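## Task

Pull the wooden spoon out of the jar that holds five utensils (wooden spoon, dark wooden spatula, black nylon turner, red nylon spoon, steel serving spoon) and set it lying flat on the cutting board, with the midpoint of its length above the board and touching neither the table, the jar nor any other utensil. At the end the remaining four utensils must still be in the jar, the jar must stand upright, and nothing may count on the robot to hold it there. Release the spoon and move the hands away.

## Robot and tools

Robot: two arms, left_arm and right_arm, stand on opposite sides of the table. left_arm's base is on the +y side. Each arm ends in an identical five-finger right hand, so the hands are not mirror images. Every hand number and axis means the same thing on both.

Scene frame: origin on the table top halfway between the arm bases, z = 0 at the table surface, +z up. Results give each hand point's position in metres, orientation as a wxyz quaternion, and linear and angular velocities (m/s, rad/s). Printed positions can be slightly off, more so at long reach.

Hand point: sits 0.05 m in front of the palm, where index pad and thumb tip meet in a pinch. Its +z runs along the straightened fingers, +y points out of the palm, and +x runs across the palm toward the little finger. Straight fingers extend 0.06-0.07 m past it. Across the palm the hand spans 0.08 m on the little-finger side. On the thumb side it spans 0.02 m with the thumb turned in, and up to 0.09 m otherwise. A wrist bracket on the little-finger side sits 0.03 m beyond the point in +y and 0.11 m across, and it can collide with things.

A row: 28 numbers, each in [-1, 1]. The first 14 are left_arm then its hand: dx, dy, dz, rx, ry, rz, little, ring, middle, index, thumb_bend, thumb_turn, force_limit, speed. The next 14 are the same for right_arm. Always send all 28.

dx-rz: an offset, not a pose. It is measured from the hand point's pose in the most recent result that showed it. For a later call within one reply, or before any result in the scene, it is measured from where the hand is when the action starts. It is expressed in the hand point's own axes. 1.0 equals 0.6 m, or 180 degrees for rotation; rx, ry, rz form one rotation vector. Every row counts from that same starting pose, never from the row before. All zeros send the arm back to that starting pose rather than holding it still. To keep an arm where it is, send the offset back to its wanted pose in the first call of a reply, then zeros.

Hand numbers are absolute targets. For little, ring, middle, index and thumb_bend, +1 is straight/open and -1 is fully curled. thumb_turn is +1 beside the palm and -1 across in front of it. A pinch is roughly index -0.22, thumb_bend -0.75, thumb_turn -0.57. force_limit maps linearly from about 0 N at -1 to 10 N fingertip force at +1 (15 N for the two thumb motors); it only stops closing. speed maps from nearly zero at -1 to full at +1, and full travel takes 0.6 s. There is no 'unchanged' value: repeat the last numbers sent for that hand. If none were sent yet, send its hand_measured six values plus hand_force_limit and hand_speed.

execute_actions: argument actions, a list holding zero or one item, plus optional pictures (true/false).
- Empty list: just look; pictures are included.
- An action: {rows, steps}. Up to 15 rows and steps (default 15, minimum 3), each step 1/30 s; the last row repeats if steps exceed rows.
- A wait: {steps} alone, up to 300, counted from the previous result, so reply time is included.
The final 3 steps of an action are held back and run while the next reply is being written.

move: target is one 28-number row, offsets as above. Each hand travels in a straight line; all paths finish together within 0.5-10 s, and anything unfinished stops at 10 s. speed is in m/s, 0.002-0.5, default 0.25; turning is capped at twice that in rad/s. Optional stop_force (9-40 N, shared by both arms) ends an arm's path when its wrist sensor feels that much extra resistance; the arm then backs up two steps and holds. Use it slowly and without rotation. Omit it when lifting off a surface the hand presses on. The ending reports done, off_target, moving, held, fault or contact, plus limits=paced (pose clipped) or limits=held (steps blocked), and each hand's distance from its target.

wait: seconds, 0-10. zoom_image: camera (cam_high or cam_low, 504x504; cam_left_wrist or cam_right_wrist, 616x616) and region [x0, y0, x1, y1] in pixels from the top-left, at most 504 on a side. show_instructions shows the reference pages. finished_scene: pass the current scene number; it grades and cannot be undone.

Motion: each step the commanded pose is clipped to 100 mm and 16 degrees from the measured pose. Position wins over orientation, and motion lags about 0.17 s. After an action an arm only reaches its last clipped pose, so check the result and send the rest. A 'pose unreachable' line or HELD marks commands that were altered or not sent. A 'Hand target' line shows where the controller is now driving.

Gripping: turn the thumb in first. A full-hand wrap then fits objects 0.035-0.08 m across. A motor moves only when its target changes by 0.01 or more, then locks at the target or at force_limit. hand_stopped_by reads moving, target, force, stalled or fault per motor. hand_load_n is positive when pushed open; near-zero loads mean the grip was lost. For a soft grip close at speed -0.9 or below. To squeeze harder, raise force_limit and send a more-closed target.

Sensors: joint torques are noisy and offset. Wrist force and torque are in end-effector axes, with up to 4 N offset and 2.4 N noise, and saturate near 50 N.

Avoid: pushing a stiff arm past a firm contact. Reaching 138 N m on the big joints, 25.7 N m on the wrists, or 150 N of outside force stops the arm for 10 s. Also avoid arms colliding or pressing on each other, overheating from holding loads (warning at 70 C, brakes at 85 C), dropping or slamming objects, and knocking anything off the table.

Each tool is called after "Emit:" as name(argument=value, ...), one argument or row to a line, values as JSON.

Reference images:

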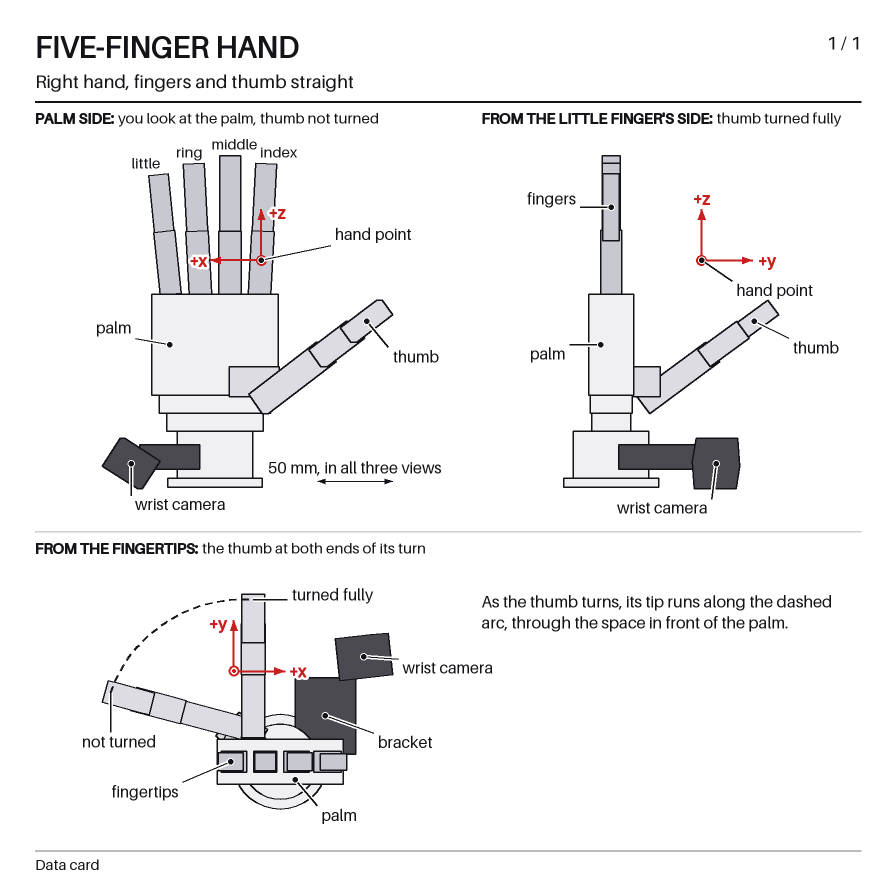

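## Session

Emit:
execute_actions(
  actions=[],
)

Scene clock: 0.00 s of 5600.00 s.
left_arm: end_effector_position=(+0.2915, +0.4629, +0.4779) hand_measured=(+1.000, +1.000, +1.000, +1.000, +1.000, +1.000) hand_load_n=(+0.0, +0.0, +0.0, +0.0, +0.0, +0.0) hand_stopped_by=(target, target, target, target, target, target) hand_force_limit=0.00 hand_speed=-0.80 end_effector_quat_wxyz=(-0.017, +0.390, +0.921, +0.007) end_effector_velocity=(-0.000, -0.000, -0.000) end_effector_angular_velocity=(+0.000, +0.002, +0.000) | right_arm: end_effector_position=(+0.1703, -0.2667, +0.4699) hand_measured=(+1.000, +1.000, +1.000, +1.000, +1.000, +1.000) hand_load_n=(+0.0, +0.0, +0.0, +0.0, +0.0, +0.0) hand_stopped_by=(target, target, target, target, target, target) hand_force_limit=0.00 hand_speed=-0.80 end_effector_quat_wxyz=(-0.012, -0.303, +0.953, -0.014) end_effector_velocity=(-0.000, +0.000, +0.000) end_effector_angular_velocity=(+0.001, +0.000, -0.000)
Joint positions: left_arm=[ 0.535 -1.721  1.348  1.978  1.583 -1.899] | right_arm=[-1.203 -1.708  1.354  1.95   1.598 -1.855]
Joint velocities: left_arm=[-0.001  0.001 -0.     0.     0.002 -0.001] | right_arm=[-0.    -0.     0.    -0.    -0.001  0.   ]
Joint torques (N m, as the arm reports them, + toward a larger angle): no reading
Motor temperatures (°C, as the motors report them): left_arm=[31 30 30 39 35 42] | right_arm=[33 29 30 40 36 38]
Wrist force (N, on the end effector, along its own x y z axes, offset not removed): no reading
Wrist torque (N m, same axes, about the end effector's origin, offset not removed): no reading
Hand target (left_arm): +0.291, +0.463, +0.478; -0.017, +0.390, +0.921, +0.007
Hand target (right_arm): +0.170, -0.267, +0.470; -0.012, -0.303, +0.953, -0.014

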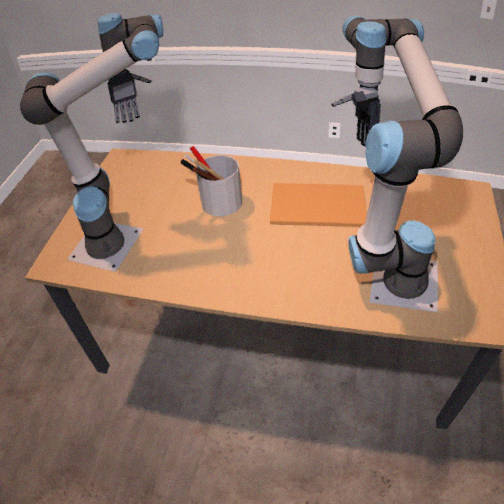

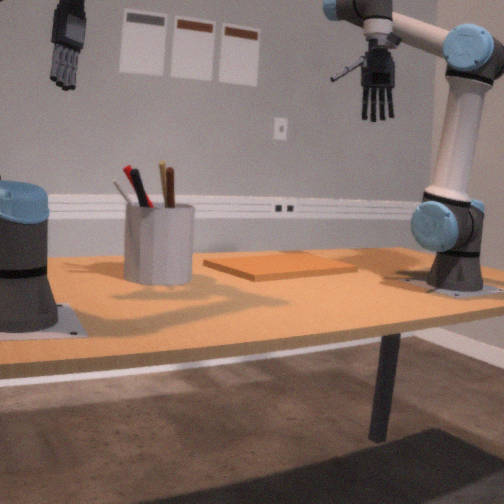

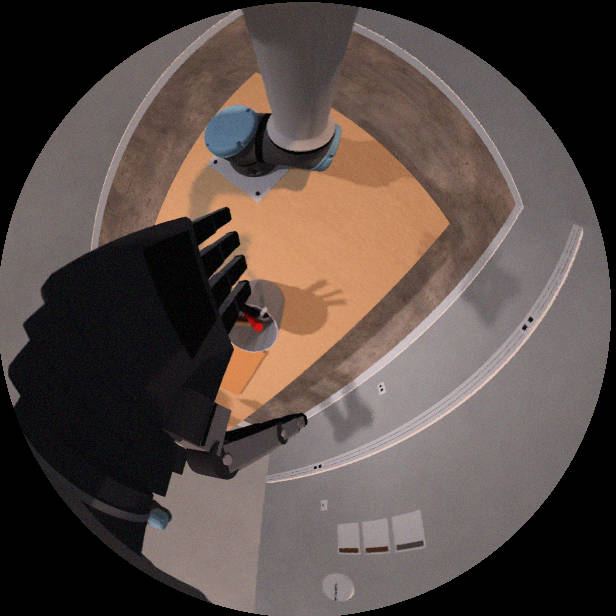

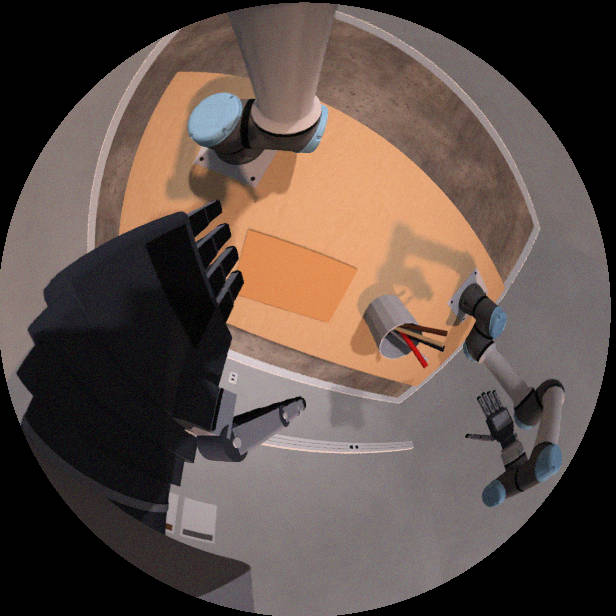

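Emit:
zoom_image(
  camera="cam_low",
  region=[90, 140, 230, 300],
)

Emit:
zoom_image(
  camera="cam_high",
  region=[160, 130, 280, 230],
)

Region (90, 140, 230, 300) of cam_low's 504x504 image, scaled by 3.150, with more detail than that image has; it fills the left 441 columns of this view, and the rest is white.

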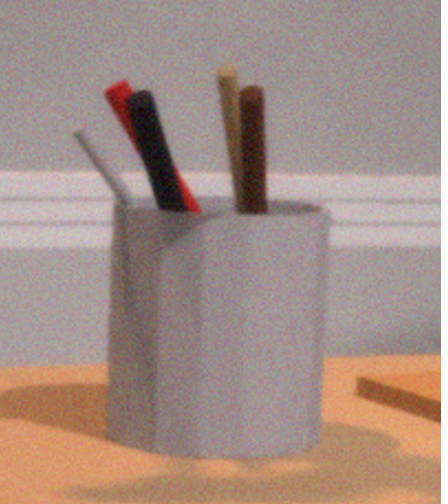

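Region (160, 130, 280, 230) of cam_high's 504x504 image, scaled by 4.200, with more detail than that image has.

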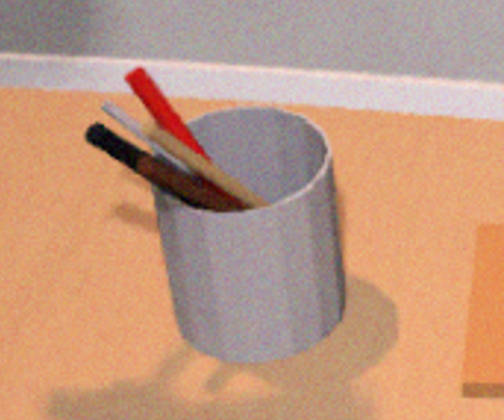

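Emit:
move(
  target=[-0.087,-0.293,0.13,0,0,0,1,1,1,1,1,1,0,-0.8,0,0,0,0,0,0,1,1,1,1,1,1,0,-0.8],
)

Scene clock: 1.73 s of 5600.00 s.
left_arm: end_effector_position=(+0.1998, +0.3052, +0.3982) hand_measured=(+1.000, +1.000, +1.000, +1.000, +1.000, +1.000) hand_load_n=(+0.0, +0.0, +0.0, +0.0, +0.0, +0.0) hand_stopped_by=(target, target, target, target, target, target) hand_force_limit=0.00 hand_speed=-0.80 end_effector_quat_wxyz=(-0.017, +0.390, +0.921, +0.006) end_effector_velocity=(-0.001, -0.003, -0.001) end_effector_angular_velocity=(-0.000, -0.000, -0.000) | right_arm: end_effector_position=(+0.1703, -0.2667, +0.4699) hand_measured=(+1.000, +1.000, +1.000, +1.000, +1.000, +1.000) hand_load_n=(+0.0, +0.0, +0.0, +0.0, +0.0, +0.0) hand_stopped_by=(target, target, target, target, target, target) hand_force_limit=0.00 hand_speed=-0.80 end_effector_quat_wxyz=(-0.012, -0.303, +0.953, -0.014) end_effector_velocity=(+0.001, -0.000, -0.000) end_effector_angular_velocity=(-0.000, -0.000, -0.003)
Joint positions: left_arm=[ 0.03  -1.601  1.447  1.747  1.599 -2.403] | right_arm=[-1.203 -1.708  1.354  1.95   1.598 -1.855]
Joint velocities: left_arm=[-0.005  0.004 -0.001 -0.003 -0.    -0.005] | right_arm=[-0.001  0.    -0.    -0.     0.     0.002]
Joint torques (N m, as the arm reports them, + toward a larger angle): left_arm=[ -9.22  -3.88 -27.85  -0.9   -2.15  -2.07] | right_arm=[  0.06 -11.22 -18.61   2.83   0.19   0.14]
Motor temperatures (°C, as the motors report them): left_arm=[31 30 30 39 35 42] | right_arm=[33 29 30 40 36 38]
Wrist force (N, on the end effector, along its own x y z axes, offset not removed): left_arm=[0.2 -1.3 1.8] | right_arm=[0.6 1.8 2.5]
Wrist torque (N m, same axes, about the end effector's origin, offset not removed): left_arm=[-0.29 -0.31 0.04] | right_arm=[0.32 -0.47 0.06]
Hand target (left_arm): +0.200, +0.305, +0.398; -0.017, +0.390, +0.921, +0.006
Hand target (right_arm): +0.170, -0.267, +0.470; -0.012, -0.303, +0.953, -0.014
Off the commanded pose (left_arm): 0.000 m, 0 deg.
Off the commanded pose (right_arm): 0.000 m, 0 deg.
Kept back: nothing.
move: done

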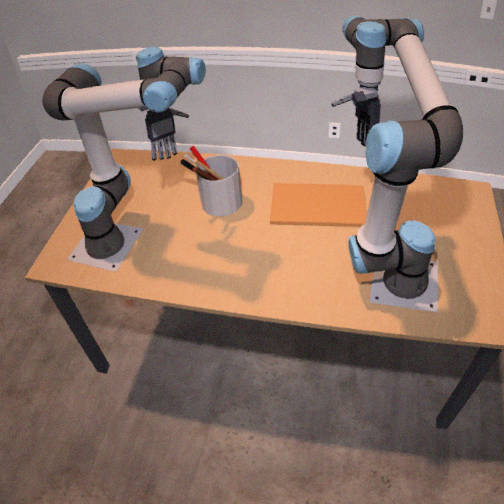

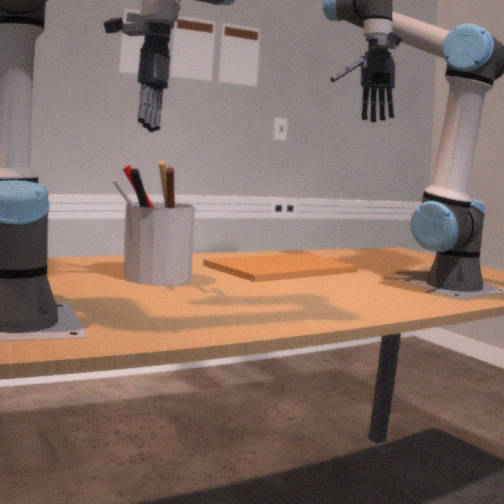

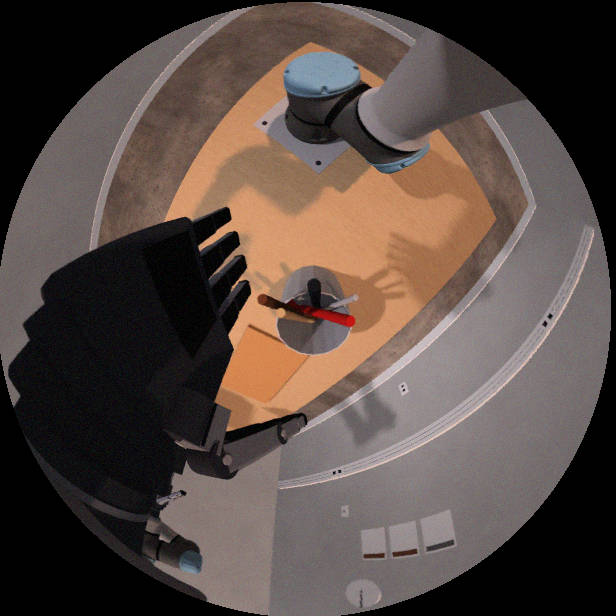

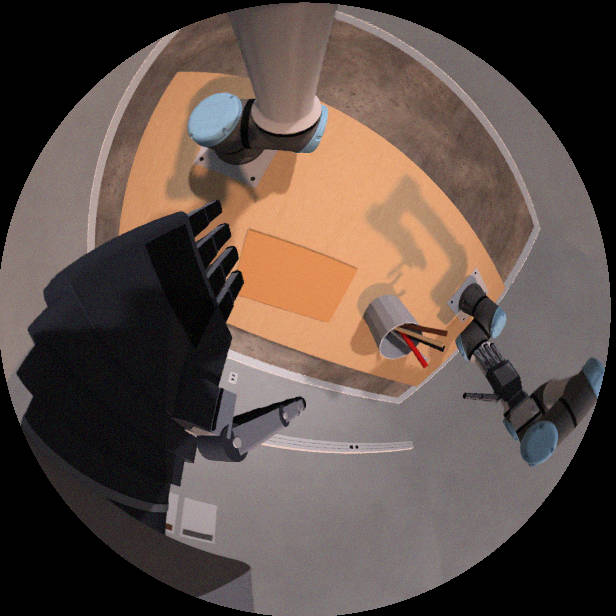

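Emit:
move(
  target=[0,0.06,0.03,0,0,0,1,1,1,1,1,1,0,-0.8,0,0,0,0,0,0,1,1,1,1,1,1,0,-0.8],
)

Emit:
zoom_image(
  camera="cam_left_wrist",
  region=[170, 210, 420, 460],
)

Scene clock: 2.93 s of 5600.00 s.
left_arm: end_effector_position=(+0.2249, +0.3305, +0.3804) hand_measured=(+1.000, +1.000, +1.000, +1.000, +1.000, +1.000) hand_load_n=(+0.0, +0.0, +0.0, +0.0, +0.0, +0.0) hand_stopped_by=(target, target, target, target, target, target) hand_force_limit=0.00 hand_speed=-0.80 end_effector_quat_wxyz=(-0.017, +0.390, +0.921, +0.006) end_effector_velocity=(+0.002, +0.002, -0.001) end_effector_angular_velocity=(-0.000, +0.001, -0.001) | right_arm: end_effector_position=(+0.1703, -0.2667, +0.4699) hand_measured=(+1.000, +1.000, +1.000, +1.000, +1.000, +1.000) hand_load_n=(+0.0, +0.0, +0.0, +0.0, +0.0, +0.0) hand_stopped_by=(target, target, target, target, target, target) hand_force_limit=0.00 hand_speed=-0.80 end_effector_quat_wxyz=(-0.012, -0.303, +0.953, -0.014) end_effector_velocity=(-0.000, +0.000, +0.000) end_effector_angular_velocity=(+0.001, -0.001, -0.000)
Joint positions: left_arm=[ 0.122 -1.638  1.529  1.705  1.597 -2.312] | right_arm=[-1.203 -1.708  1.354  1.95   1.598 -1.855]
Joint velocities: left_arm=[ 0.008 -0.002  0.004 -0.003  0.     0.01 ] | right_arm=[ 0.001 -0.001 -0.    -0.    -0.     0.001]
Joint torques (N m, as the arm reports them, + toward a larger angle): left_arm=[  7.66 -29.24 -12.04  -0.61   2.22   2.59] | right_arm=[  0.19 -10.42 -17.84   2.76   0.07  -0.02]
Motor temperatures (°C, as the motors report them): left_arm=[31 30 30 39 35 42] | right_arm=[33 29 30 40 36 38]
Wrist force (N, on the end effector, along its own x y z axes, offset not removed): left_arm=[0.2 -1.1 0.0] | right_arm=[0.3 3.9 3.1]
Wrist torque (N m, same axes, about the end effector's origin, offset not removed): left_arm=[-0.15 -0.29 0.03] | right_arm=[0.55 -0.29 0.04]
Hand target (left_arm): +0.225, +0.331, +0.380; -0.017, +0.390, +0.921, +0.006
Hand target (right_arm): +0.170, -0.267, +0.470; -0.012, -0.303, +0.953, -0.014
Off the commanded pose (left_arm): 0.000 m, 0 deg.
Off the commanded pose (right_arm): 0.000 m, 0 deg.
Kept back: nothing.
move: done

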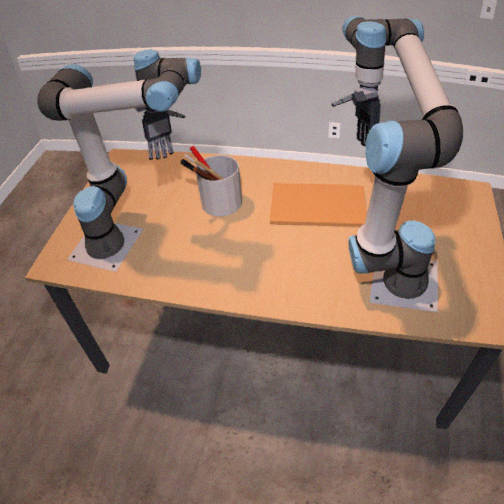

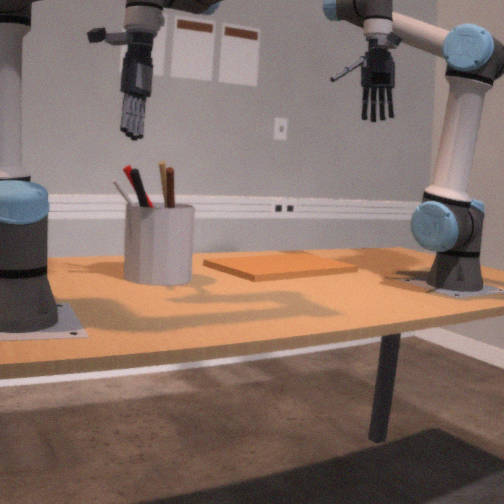

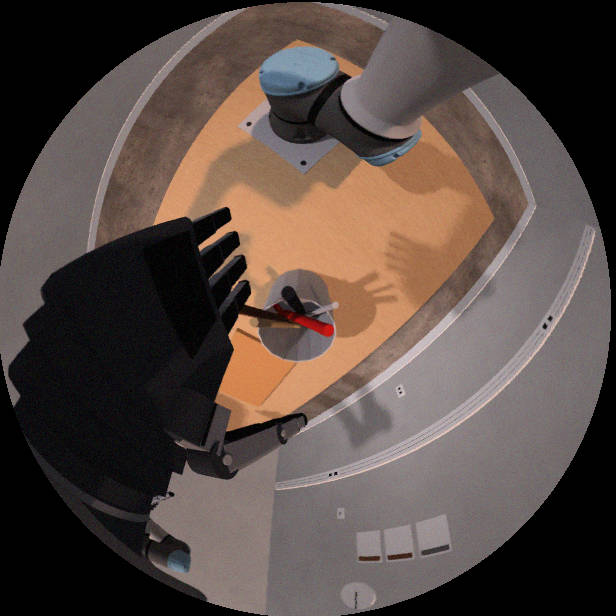

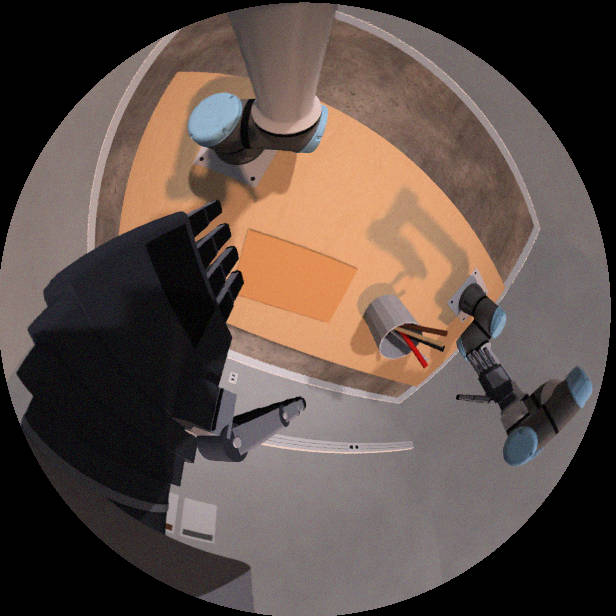

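Region (170, 210, 420, 460) of cam_left_wrist's 616x616 image, scaled by 2.016, with more detail than that image has.

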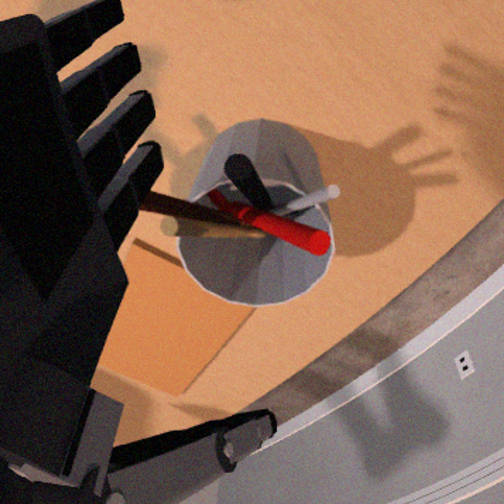

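Emit:
move(
  target=[-0.123,0.055,0.033,0.564,0.228,-0.564,-1,-1,-1,0.3,0.2,-0.57,0,0,0,0,0,0,0,0,1,1,1,1,1,1,0,-0.8],
)

Scene clock: 9.10 s of 5600.00 s.
left_arm: end_effector_position=(+0.2618, +0.3165, +0.3693) hand_measured=(-1.000, -1.000, -1.000, +0.300, +0.200, -0.570) hand_load_n=(+0.0, +0.0, +0.0, +0.0, +0.0, +0.0) hand_stopped_by=(target, target, target, target, target, target) hand_force_limit=0.00 hand_speed=0.00 end_effector_quat_wxyz=(+0.320, +0.068, -0.897, +0.296) end_effector_velocity=(+0.000, +0.000, +0.000) end_effector_angular_velocity=(-0.000, -0.001, +0.000) | right_arm: end_effector_position=(+0.1703, -0.2667, +0.4699) hand_measured=(+1.000, +1.000, +1.000, +1.000, +1.000, +1.000) hand_load_n=(+0.0, +0.0, +0.0, +0.0, +0.0, +0.0) hand_stopped_by=(target, target, target, target, target, target) hand_force_limit=0.00 hand_speed=-0.80 end_effector_quat_wxyz=(-0.012, -0.303, +0.953, -0.014) end_effector_velocity=(-0.000, +0.000, +0.000) end_effector_angular_velocity=(+0.001, +0.000, -0.000)
Joint positions: left_arm=[ 0.929 -1.388  1.412  1.563  2.472 -2.45 ] | right_arm=[-1.203 -1.708  1.354  1.95   1.598 -1.855]
Joint velocities: left_arm=[ 0.001 -0.     0.    -0.    -0.     0.   ] | right_arm=[-0.001 -0.     0.     0.    -0.001 -0.   ]
Joint torques (N m, as the arm reports them, + toward a larger angle): left_arm=[ -7.45 -41.3  -27.95   4.72  -0.91   2.38] | right_arm=[  0.43 -10.12 -18.03   2.99   0.17   0.31]
Motor temperatures (°C, as the motors report them): left_arm=[31 30 30 39 35 42] | right_arm=[33 29 30 40 36 38]
Wrist force (N, on the end effector, along its own x y z axes, offset not removed): left_arm=[-0.6 -1.4 1.1] | right_arm=[0.2 2.2 1.2]
Wrist torque (N m, same axes, about the end effector's origin, offset not removed): left_arm=[-0.24 -0.16 -0.02] | right_arm=[0.49 -0.25 -0.03]
Hand target (left_arm): +0.262, +0.316, +0.369; -0.320, -0.068, +0.897, -0.296
Hand target (right_arm): +0.170, -0.267, +0.470; -0.012, -0.303, +0.953, -0.014
Off the commanded pose (left_arm): 0.042 m, 76 deg; orientation clipped at the last step of the last action.
Off the commanded pose (right_arm): 0.000 m, 0 deg.
Kept back: nothing.
move: held (left_arm); limits=paced,held; held on 82 of 166 steps (left_arm), including the last (left_arm)
pose unreachable (left arm): on one or more control steps of this call this arm could not follow its commanded pose, so it was not sent that pose on those steps. On the call's last step it was still not sent that pose. It may still have moved: this result reports where it is.
cause: the commanded pose would bring two parts of the arm too close to each other (joints 4 (wrist 1) to 6 (wrist 3) lie between them).

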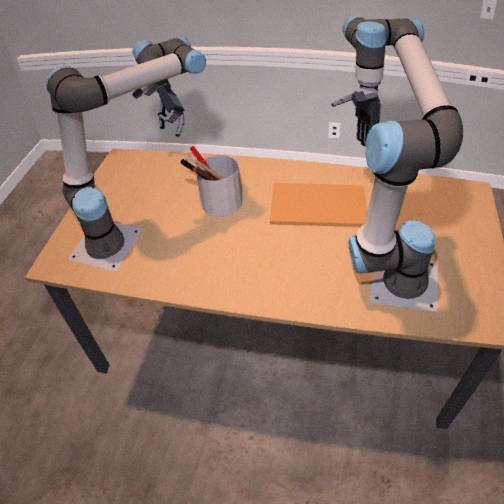

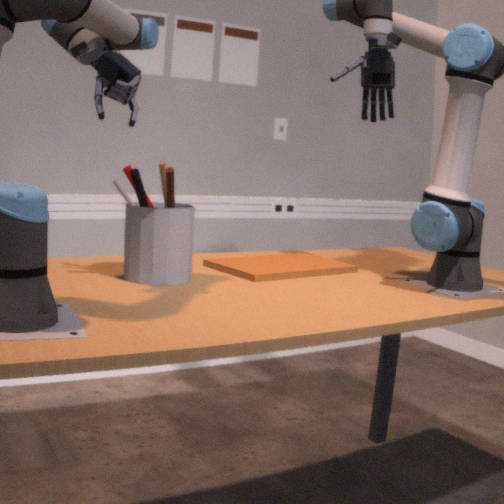

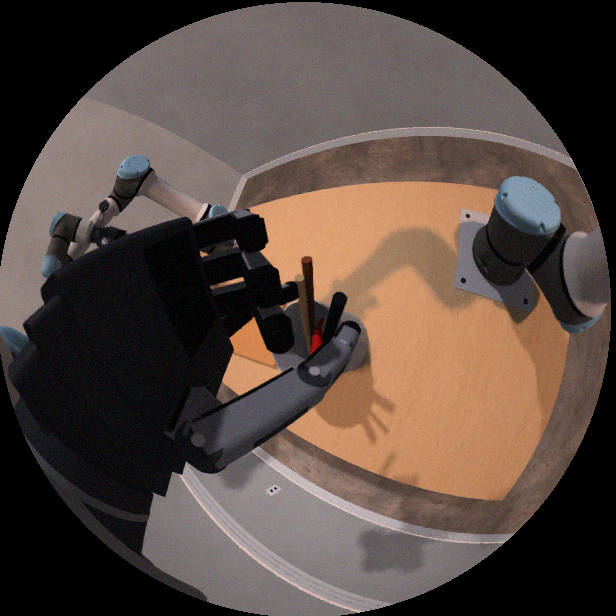

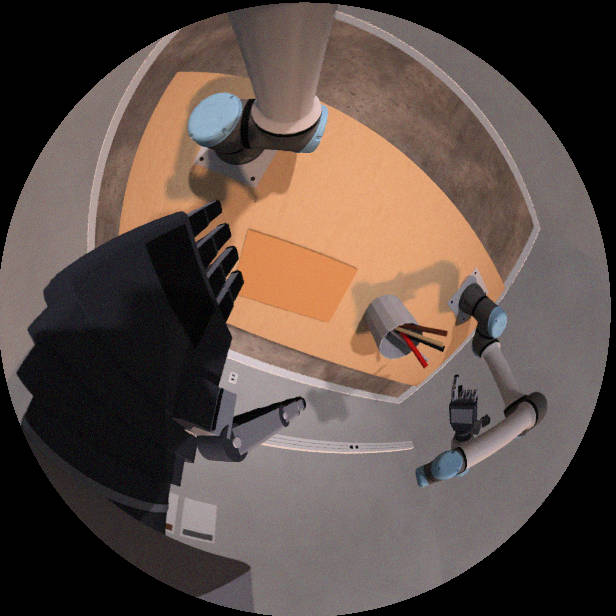

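Emit:
move(
  target=[0,0,0,0.019,-0.534,0.470,-1,-1,-1,0.3,0.2,-0.57,0,0,0,0,0,0,0,0,1,1,1,1,1,1,0,-0.8],
)

Scene clock: 18.93 s of 5600.00 s.
left_arm: end_effector_position=(+0.2639, +0.3156, +0.3699) hand_measured=(-1.000, -1.000, -1.000, +0.300, +0.200, -0.570) hand_load_n=(+0.0, +0.0, +0.0, +0.0, +0.0, +0.0) hand_stopped_by=(target, target, target, target, target, target) hand_force_limit=0.00 hand_speed=0.00 end_effector_quat_wxyz=(+0.336, +0.426, +0.745, -0.388) end_effector_velocity=(+0.000, +0.001, +0.000) end_effector_angular_velocity=(-0.065, -0.077, -0.063) | right_arm: end_effector_position=(+0.1703, -0.2667, +0.4699) hand_measured=(+1.000, +1.000, +1.000, +1.000, +1.000, +1.000) hand_load_n=(+0.0, +0.0, +0.0, +0.0, +0.0, +0.0) hand_stopped_by=(target, target, target, target, target, target) hand_force_limit=0.00 hand_speed=-0.80 end_effector_quat_wxyz=(-0.012, -0.303, +0.953, -0.014) end_effector_velocity=(+0.000, -0.000, +0.000) end_effector_angular_velocity=(-0.001, -0.001, -0.001)
Joint positions: left_arm=[-0.317 -2.458  2.112  0.925  1.046 -2.225] | right_arm=[-1.203 -1.708  1.354  1.95   1.598 -1.855]
Joint velocities: left_arm=[ 0.093 -0.049  0.045 -0.122  0.078  0.192] | right_arm=[-0.    -0.    -0.     0.     0.001  0.001]
Joint torques (N m, as the arm reports them, + toward a larger angle): left_arm=[  6.55   2.   -13.89  -2.81   2.35   3.56] | right_arm=[  0.04 -11.07 -17.37   2.85   0.1    0.11]
Motor temperatures (°C, as the motors report them): left_arm=[31 30 30 39 35 42] | right_arm=[33 29 30 40 36 38]
Wrist force (N, on the end effector, along its own x y z axes, offset not removed): left_arm=[0.0 -1.6 0.7] | right_arm=[0.6 1.7 2.2]
Wrist torque (N m, same axes, about the end effector's origin, offset not removed): left_arm=[-0.28 -0.26 0.00] | right_arm=[0.33 -0.30 0.03]
Hand target (left_arm): +0.264, +0.316, +0.370; +0.342, +0.431, +0.738, -0.391
Hand target (right_arm): +0.170, -0.267, +0.470; -0.012, -0.303, +0.953, -0.014
Off the commanded pose (left_arm): 0.002 m, 42 deg; orientation clipped at the last step of the last action.
Off the commanded pose (right_arm): 0.000 m, 0 deg.
Kept back: nothing.
move: moving (left_arm; no rest 5 s after the path's end); limits=paced

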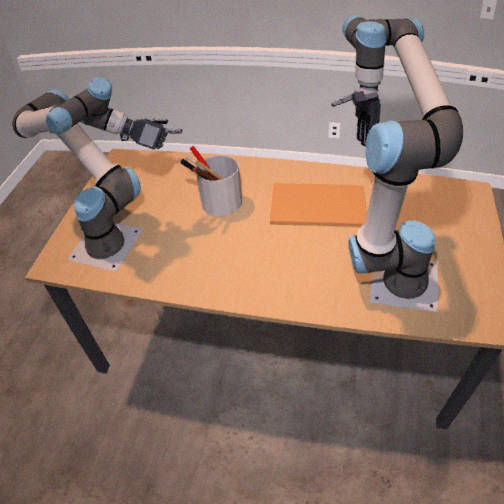

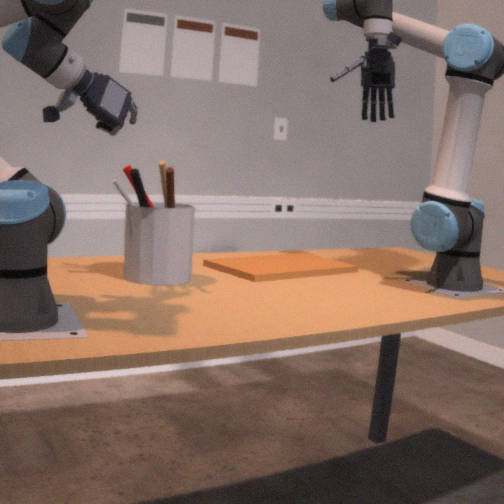

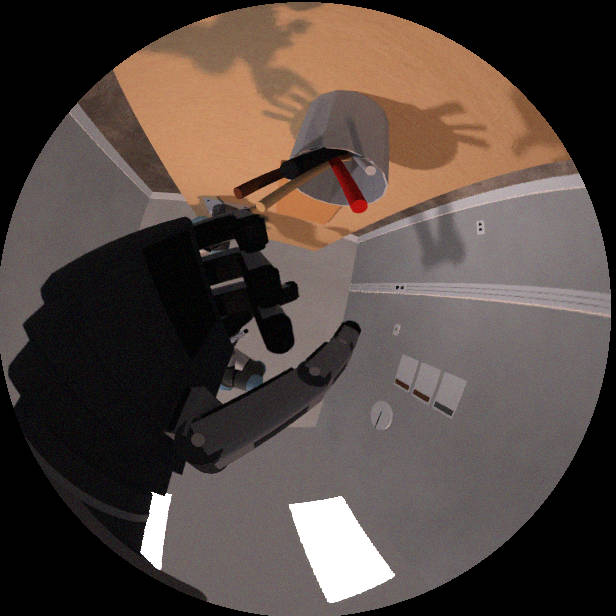

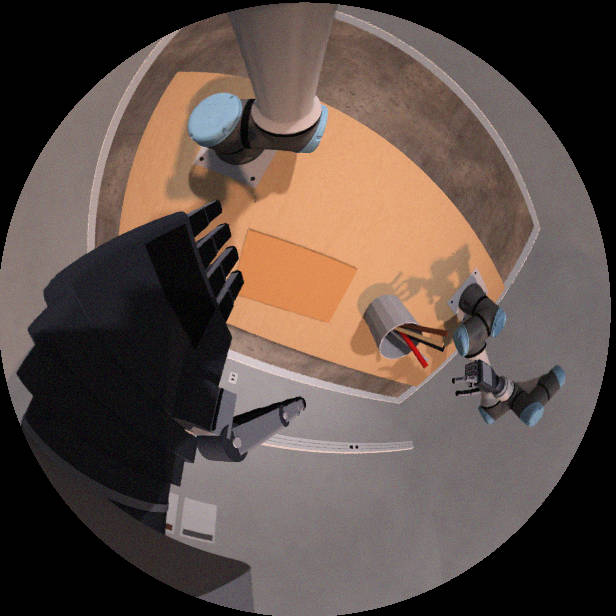

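Emit:
move(
  target=[0,0,0,-0.132,-0.178,0.063,-1,-1,-1,0.3,0.2,-0.57,0,0,0,0,0,0,0,0,1,1,1,1,1,1,0,-0.8],
)

Scene clock: 23.53 s of 5600.00 s.
left_arm: end_effector_position=(+0.2656, +0.3155, +0.3701) hand_measured=(-1.000, -1.000, -1.000, +0.300, +0.200, -0.570) hand_load_n=(+0.0, +0.0, +0.0, +0.0, +0.0, +0.0) hand_stopped_by=(target, target, target, target, target, target) hand_force_limit=0.00 hand_speed=0.00 end_effector_quat_wxyz=(+0.576, +0.459, +0.520, -0.432) end_effector_velocity=(-0.000, -0.000, +0.000) end_effector_angular_velocity=(-0.025, -0.029, +0.005) | right_arm: end_effector_position=(+0.1703, -0.2667, +0.4699) hand_measured=(+1.000, +1.000, +1.000, +1.000, +1.000, +1.000) hand_load_n=(+0.0, +0.0, +0.0, +0.0, +0.0, +0.0) hand_stopped_by=(target, target, target, target, target, target) hand_force_limit=0.00 hand_speed=-0.80 end_effector_quat_wxyz=(-0.012, -0.303, +0.953, -0.014) end_effector_velocity=(+0.000, +0.000, -0.000) end_effector_angular_velocity=(-0.000, +0.001, +0.001)
Joint positions: left_arm=[-0.016 -2.712  2.492  0.18   1.257 -1.478] | right_arm=[-1.203 -1.708  1.354  1.95   1.598 -1.855]
Joint velocities: left_arm=[-0.016 -0.021  0.022 -0.034 -0.02   0.034] | right_arm=[ 0.     0.001 -0.     0.    -0.    -0.001]
Joint torques (N m, as the arm reports them, + toward a larger angle): left_arm=[ -7.93   5.22 -15.72  -4.19  -2.42   2.7 ] | right_arm=[ -0.02 -10.26 -18.17   3.06   0.02   0.08]
Motor temperatures (°C, as the motors report them): left_arm=[31 30 30 39 35 42] | right_arm=[33 29 30 40 36 38]
Wrist force (N, on the end effector, along its own x y z axes, offset not removed): left_arm=[0.6 0.1 0.8] | right_arm=[2.2 3.1 0.8]
Wrist torque (N m, same axes, about the end effector's origin, offset not removed): left_arm=[-0.03 -0.34 0.10] | right_arm=[0.65 -0.54 0.24]
Hand target (left_arm): +0.266, +0.316, +0.370; +0.579, +0.459, +0.518, -0.431
Hand target (right_arm): +0.170, -0.267, +0.470; -0.012, -0.303, +0.953, -0.014
Off the commanded pose (left_arm): 0.002 m, 29 deg; orientation clipped at the last step of the last action.
Off the commanded pose (right_arm): 0.000 m, 0 deg.
Kept back: nothing.
move: off_target (left_arm); limits=paced

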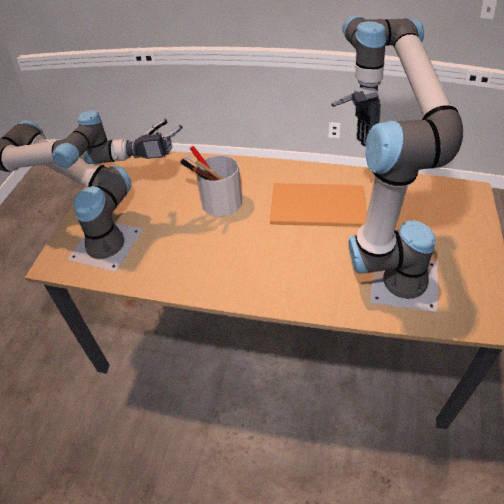

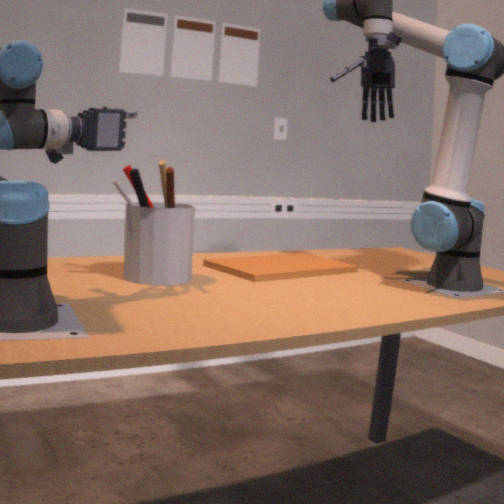

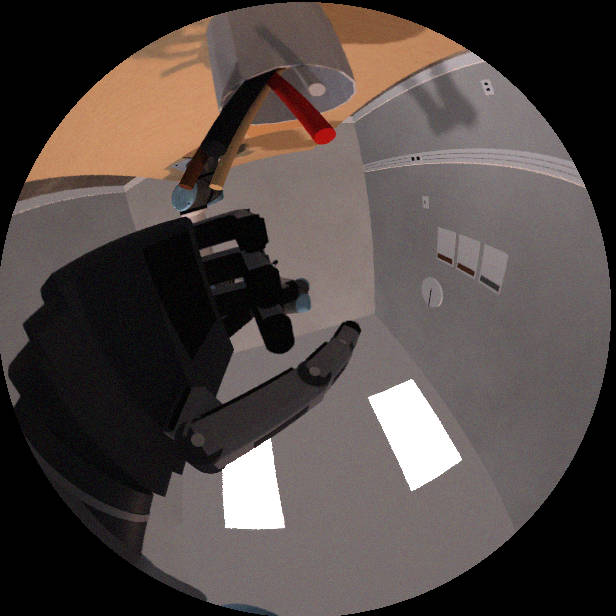

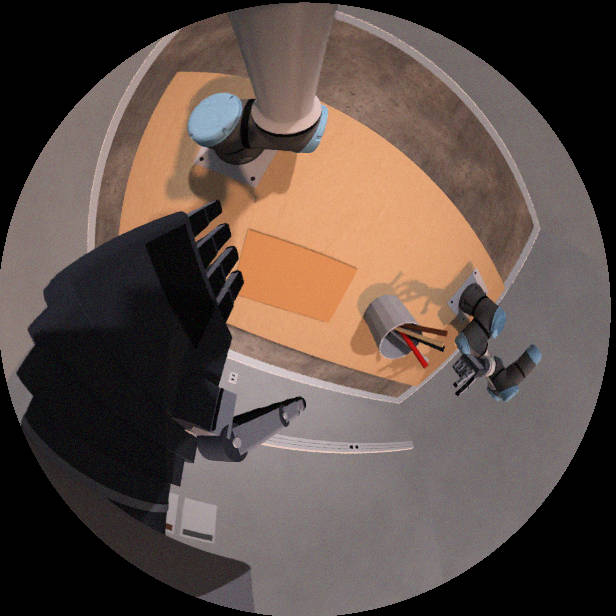

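Emit:
move(
  target=[0.1,-0.07,0.07,0,0,0,-1,-1,-1,0.3,0.2,-0.57,0,0,0,0,0,0,0,0,1,1,1,1,1,1,0,-0.8],
  speed=0.1,
)

Scene clock: 24.87 s of 5600.00 s.
left_arm: end_effector_position=(+0.2533, +0.2926, +0.3411) hand_measured=(-1.000, -1.000, -1.000, +0.300, +0.200, -0.570) hand_load_n=(+0.0, +0.0, +0.0, +0.0, +0.0, +0.0) hand_stopped_by=(target, target, target, target, target, target) hand_force_limit=0.00 hand_speed=0.00 end_effector_quat_wxyz=(+0.571, +0.471, +0.509, -0.441) end_effector_velocity=(+0.000, +0.000, +0.000) end_effector_angular_velocity=(-0.000, -0.001, +0.001) | right_arm: end_effector_position=(+0.1703, -0.2667, +0.4699) hand_measured=(+1.000, +1.000, +1.000, +1.000, +1.000, +1.000) hand_load_n=(+0.0, +0.0, +0.0, +0.0, +0.0, +0.0) hand_stopped_by=(target, target, target, target, target, target) hand_force_limit=0.00 hand_speed=-0.80 end_effector_quat_wxyz=(-0.012, -0.303, +0.953, -0.014) end_effector_velocity=(-0.000, +0.000, -0.000) end_effector_angular_velocity=(-0.000, +0.000, +0.002)
Joint positions: left_arm=[-0.093 -2.697  2.57   0.085  1.217 -1.467] | right_arm=[-1.203 -1.708  1.354  1.95   1.598 -1.855]
Joint velocities: left_arm=[ 0.001 -0.     0.    -0.     0.     0.002] | right_arm=[ 0.001  0.001 -0.    -0.     0.    -0.001]
Joint torques (N m, as the arm reports them, + toward a larger angle): left_arm=[  6.92   7.39 -32.64   1.05   2.43   1.63] | right_arm=[ -0.43  -9.52 -17.07   3.04   0.06   0.28]
Motor temperatures (°C, as the motors report them): left_arm=[31 30 30 39 35 42] | right_arm=[33 29 30 40 36 38]
Wrist force (N, on the end effector, along its own x y z axes, offset not removed): left_arm=[-0.1 -2.0 0.6] | right_arm=[1.6 2.2 2.9]
Wrist torque (N m, same axes, about the end effector's origin, offset not removed): left_arm=[-0.31 -0.30 -0.05] | right_arm=[0.32 -0.53 0.09]
Hand target (left_arm): +0.253, +0.293, +0.341; +0.571, +0.471, +0.509, -0.441
Hand target (right_arm): +0.170, -0.267, +0.470; -0.012, -0.303, +0.953, -0.014
Off the commanded pose (left_arm): 0.046 m, 2 deg.
Off the commanded pose (right_arm): 0.000 m, 0 deg.
Kept back: nothing.
move: held (left_arm); limits=held; held on 15 of 33 steps (left_arm), including the last (left_arm)
pose unreachable (left arm): on one or more control steps of this call this arm could not follow its commanded pose, so it was not sent that pose on those steps. On the call's last step it was still not sent that pose. It may still have moved: this result reports where it is.
cause: the commanded pose would bring two parts of the arm too close to each other (joints 3 (elbow) to 5 (wrist 2) lie between them).

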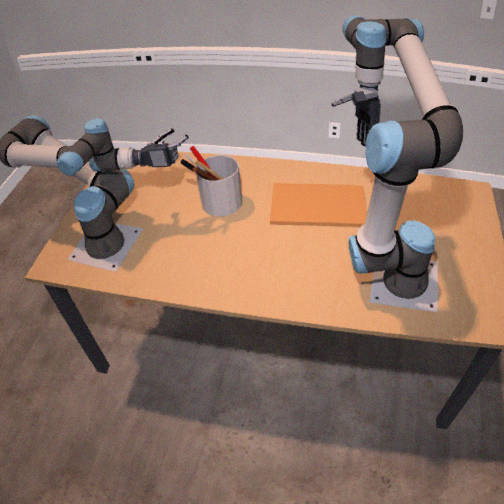

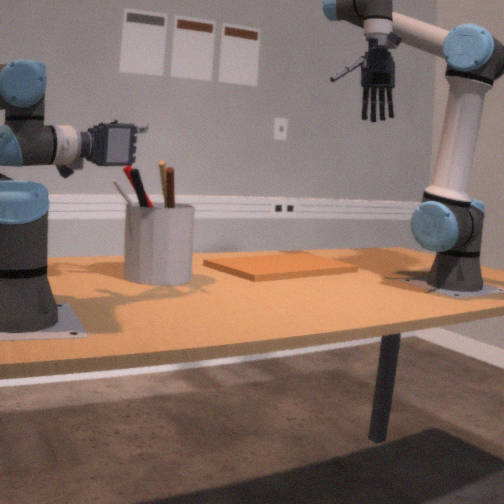

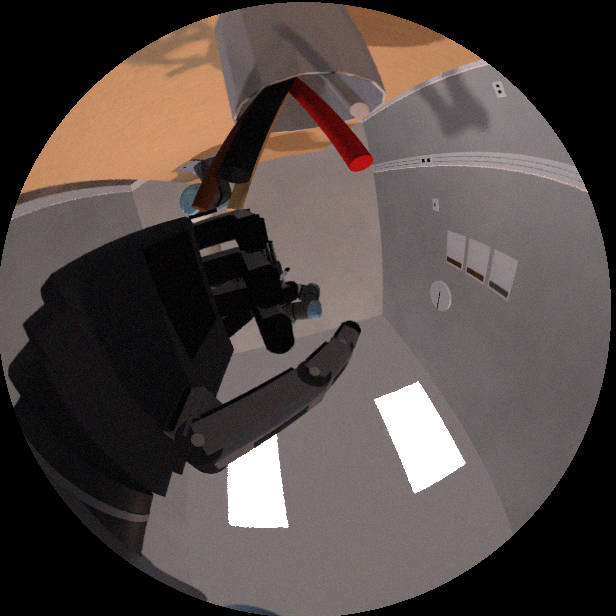

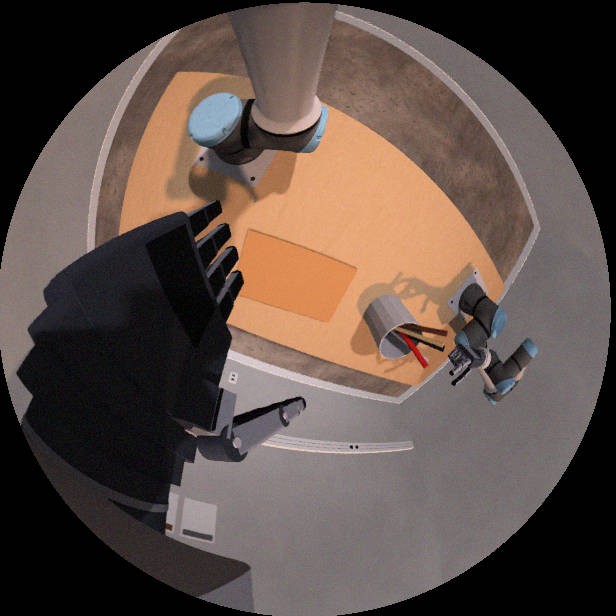

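Emit:
move(
  target=[-0.14,-0.067,-0.013,-0.132,0.503,-0.170,-1,-1,-1,0.3,0.2,-0.57,0,0,0,0,0,0,0,0,1,1,1,1,1,1,0,-0.8],
)

Scene clock: 33.80 s of 5600.00 s.
left_arm: end_effector_position=(+0.2047, +0.2952, +0.4206) hand_measured=(-1.000, -1.000, -1.000, +0.300, +0.200, -0.570) hand_load_n=(+0.0, +0.0, +0.0, +0.0, +0.0, +0.0) hand_stopped_by=(target, target, target, target, target, target) hand_force_limit=0.00 hand_speed=0.00 end_effector_quat_wxyz=(+0.002, +0.392, +0.920, -0.003) end_effector_velocity=(+0.000, +0.000, +0.000) end_effector_angular_velocity=(+0.021, +0.008, +0.012) | right_arm: end_effector_position=(+0.1703, -0.2667, +0.4699) hand_measured=(+1.000, +1.000, +1.000, +1.000, +1.000, +1.000) hand_load_n=(+0.0, +0.0, +0.0, +0.0, +0.0, +0.0) hand_stopped_by=(target, target, target, target, target, target) hand_force_limit=0.00 hand_speed=-0.80 end_effector_quat_wxyz=(-0.012, -0.303, +0.953, -0.014) end_effector_velocity=(-0.000, +0.000, +0.000) end_effector_angular_velocity=(+0.001, -0.000, +0.000)
Joint positions: left_arm=[ 0.022 -1.587  1.371  1.781  1.569 -2.408] | right_arm=[-1.203 -1.708  1.354  1.95   1.598 -1.855]
Joint velocities: left_arm=[ 0.01   0.016 -0.011  0.016  0.009 -0.003] | right_arm=[-0.    -0.001  0.     0.    -0.001 -0.   ]
Joint torques (N m, as the arm reports them, + toward a larger angle): left_arm=[  8.06  -4.67 -29.5    4.6    2.69  -2.4 ] | right_arm=[  0.3  -10.36 -17.76   2.93   0.12   0.04]
Motor temperatures (°C, as the motors report them): left_arm=[31 30 30 39 35 42] | right_arm=[33 29 30 40 36 38]
Wrist force (N, on the end effector, along its own x y z axes, offset not removed): left_arm=[-0.9 -0.8 0.8] | right_arm=[0.3 2.1 2.1]
Wrist torque (N m, same axes, about the end effector's origin, offset not removed): left_arm=[-0.11 -0.18 0.09] | right_arm=[0.37 -0.19 -0.07]
Hand target (left_arm): +0.205, +0.295, +0.421; +0.001, +0.391, +0.920, -0.001
Hand target (right_arm): +0.170, -0.267, +0.470; -0.012, -0.303, +0.953, -0.014
Off the commanded pose (left_arm): 0.000 m, 0 deg.
Off the commanded pose (right_arm): 0.000 m, 0 deg.
Kept back: nothing.
move: moving (left_arm; no rest 5 s after the path's end); limits=paced

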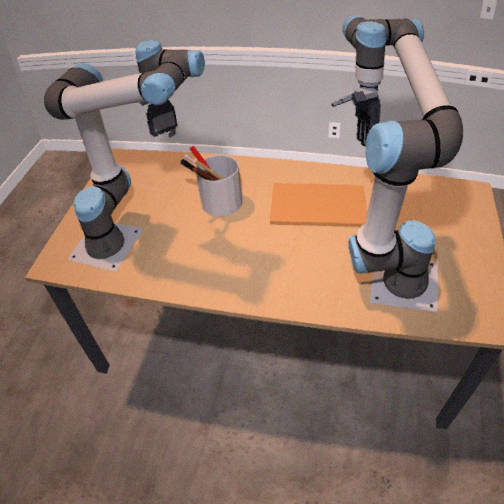

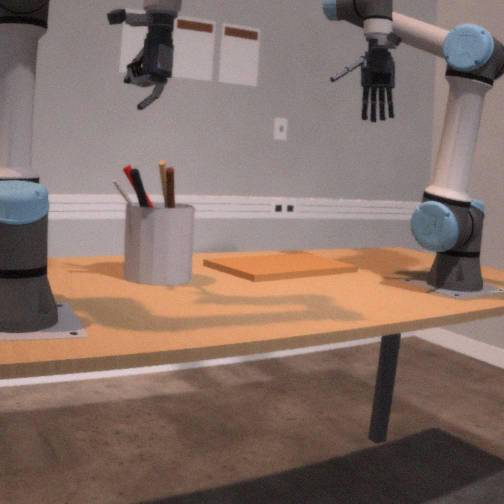

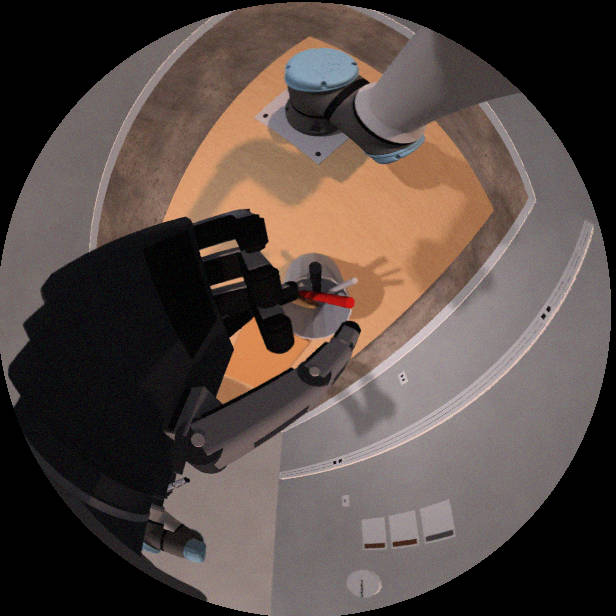

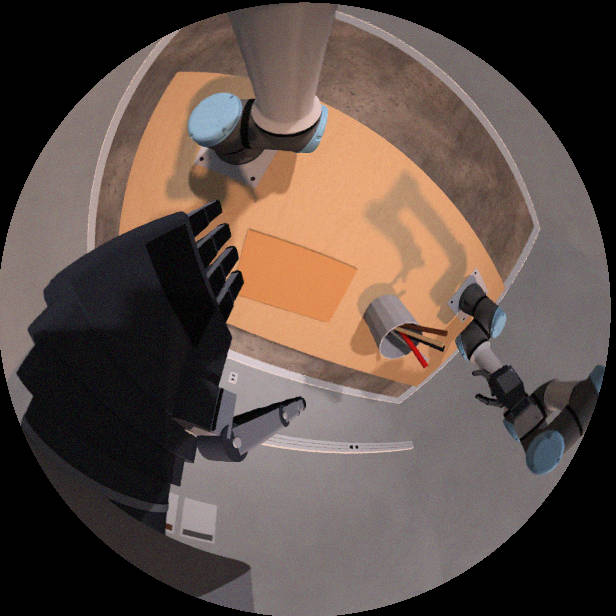

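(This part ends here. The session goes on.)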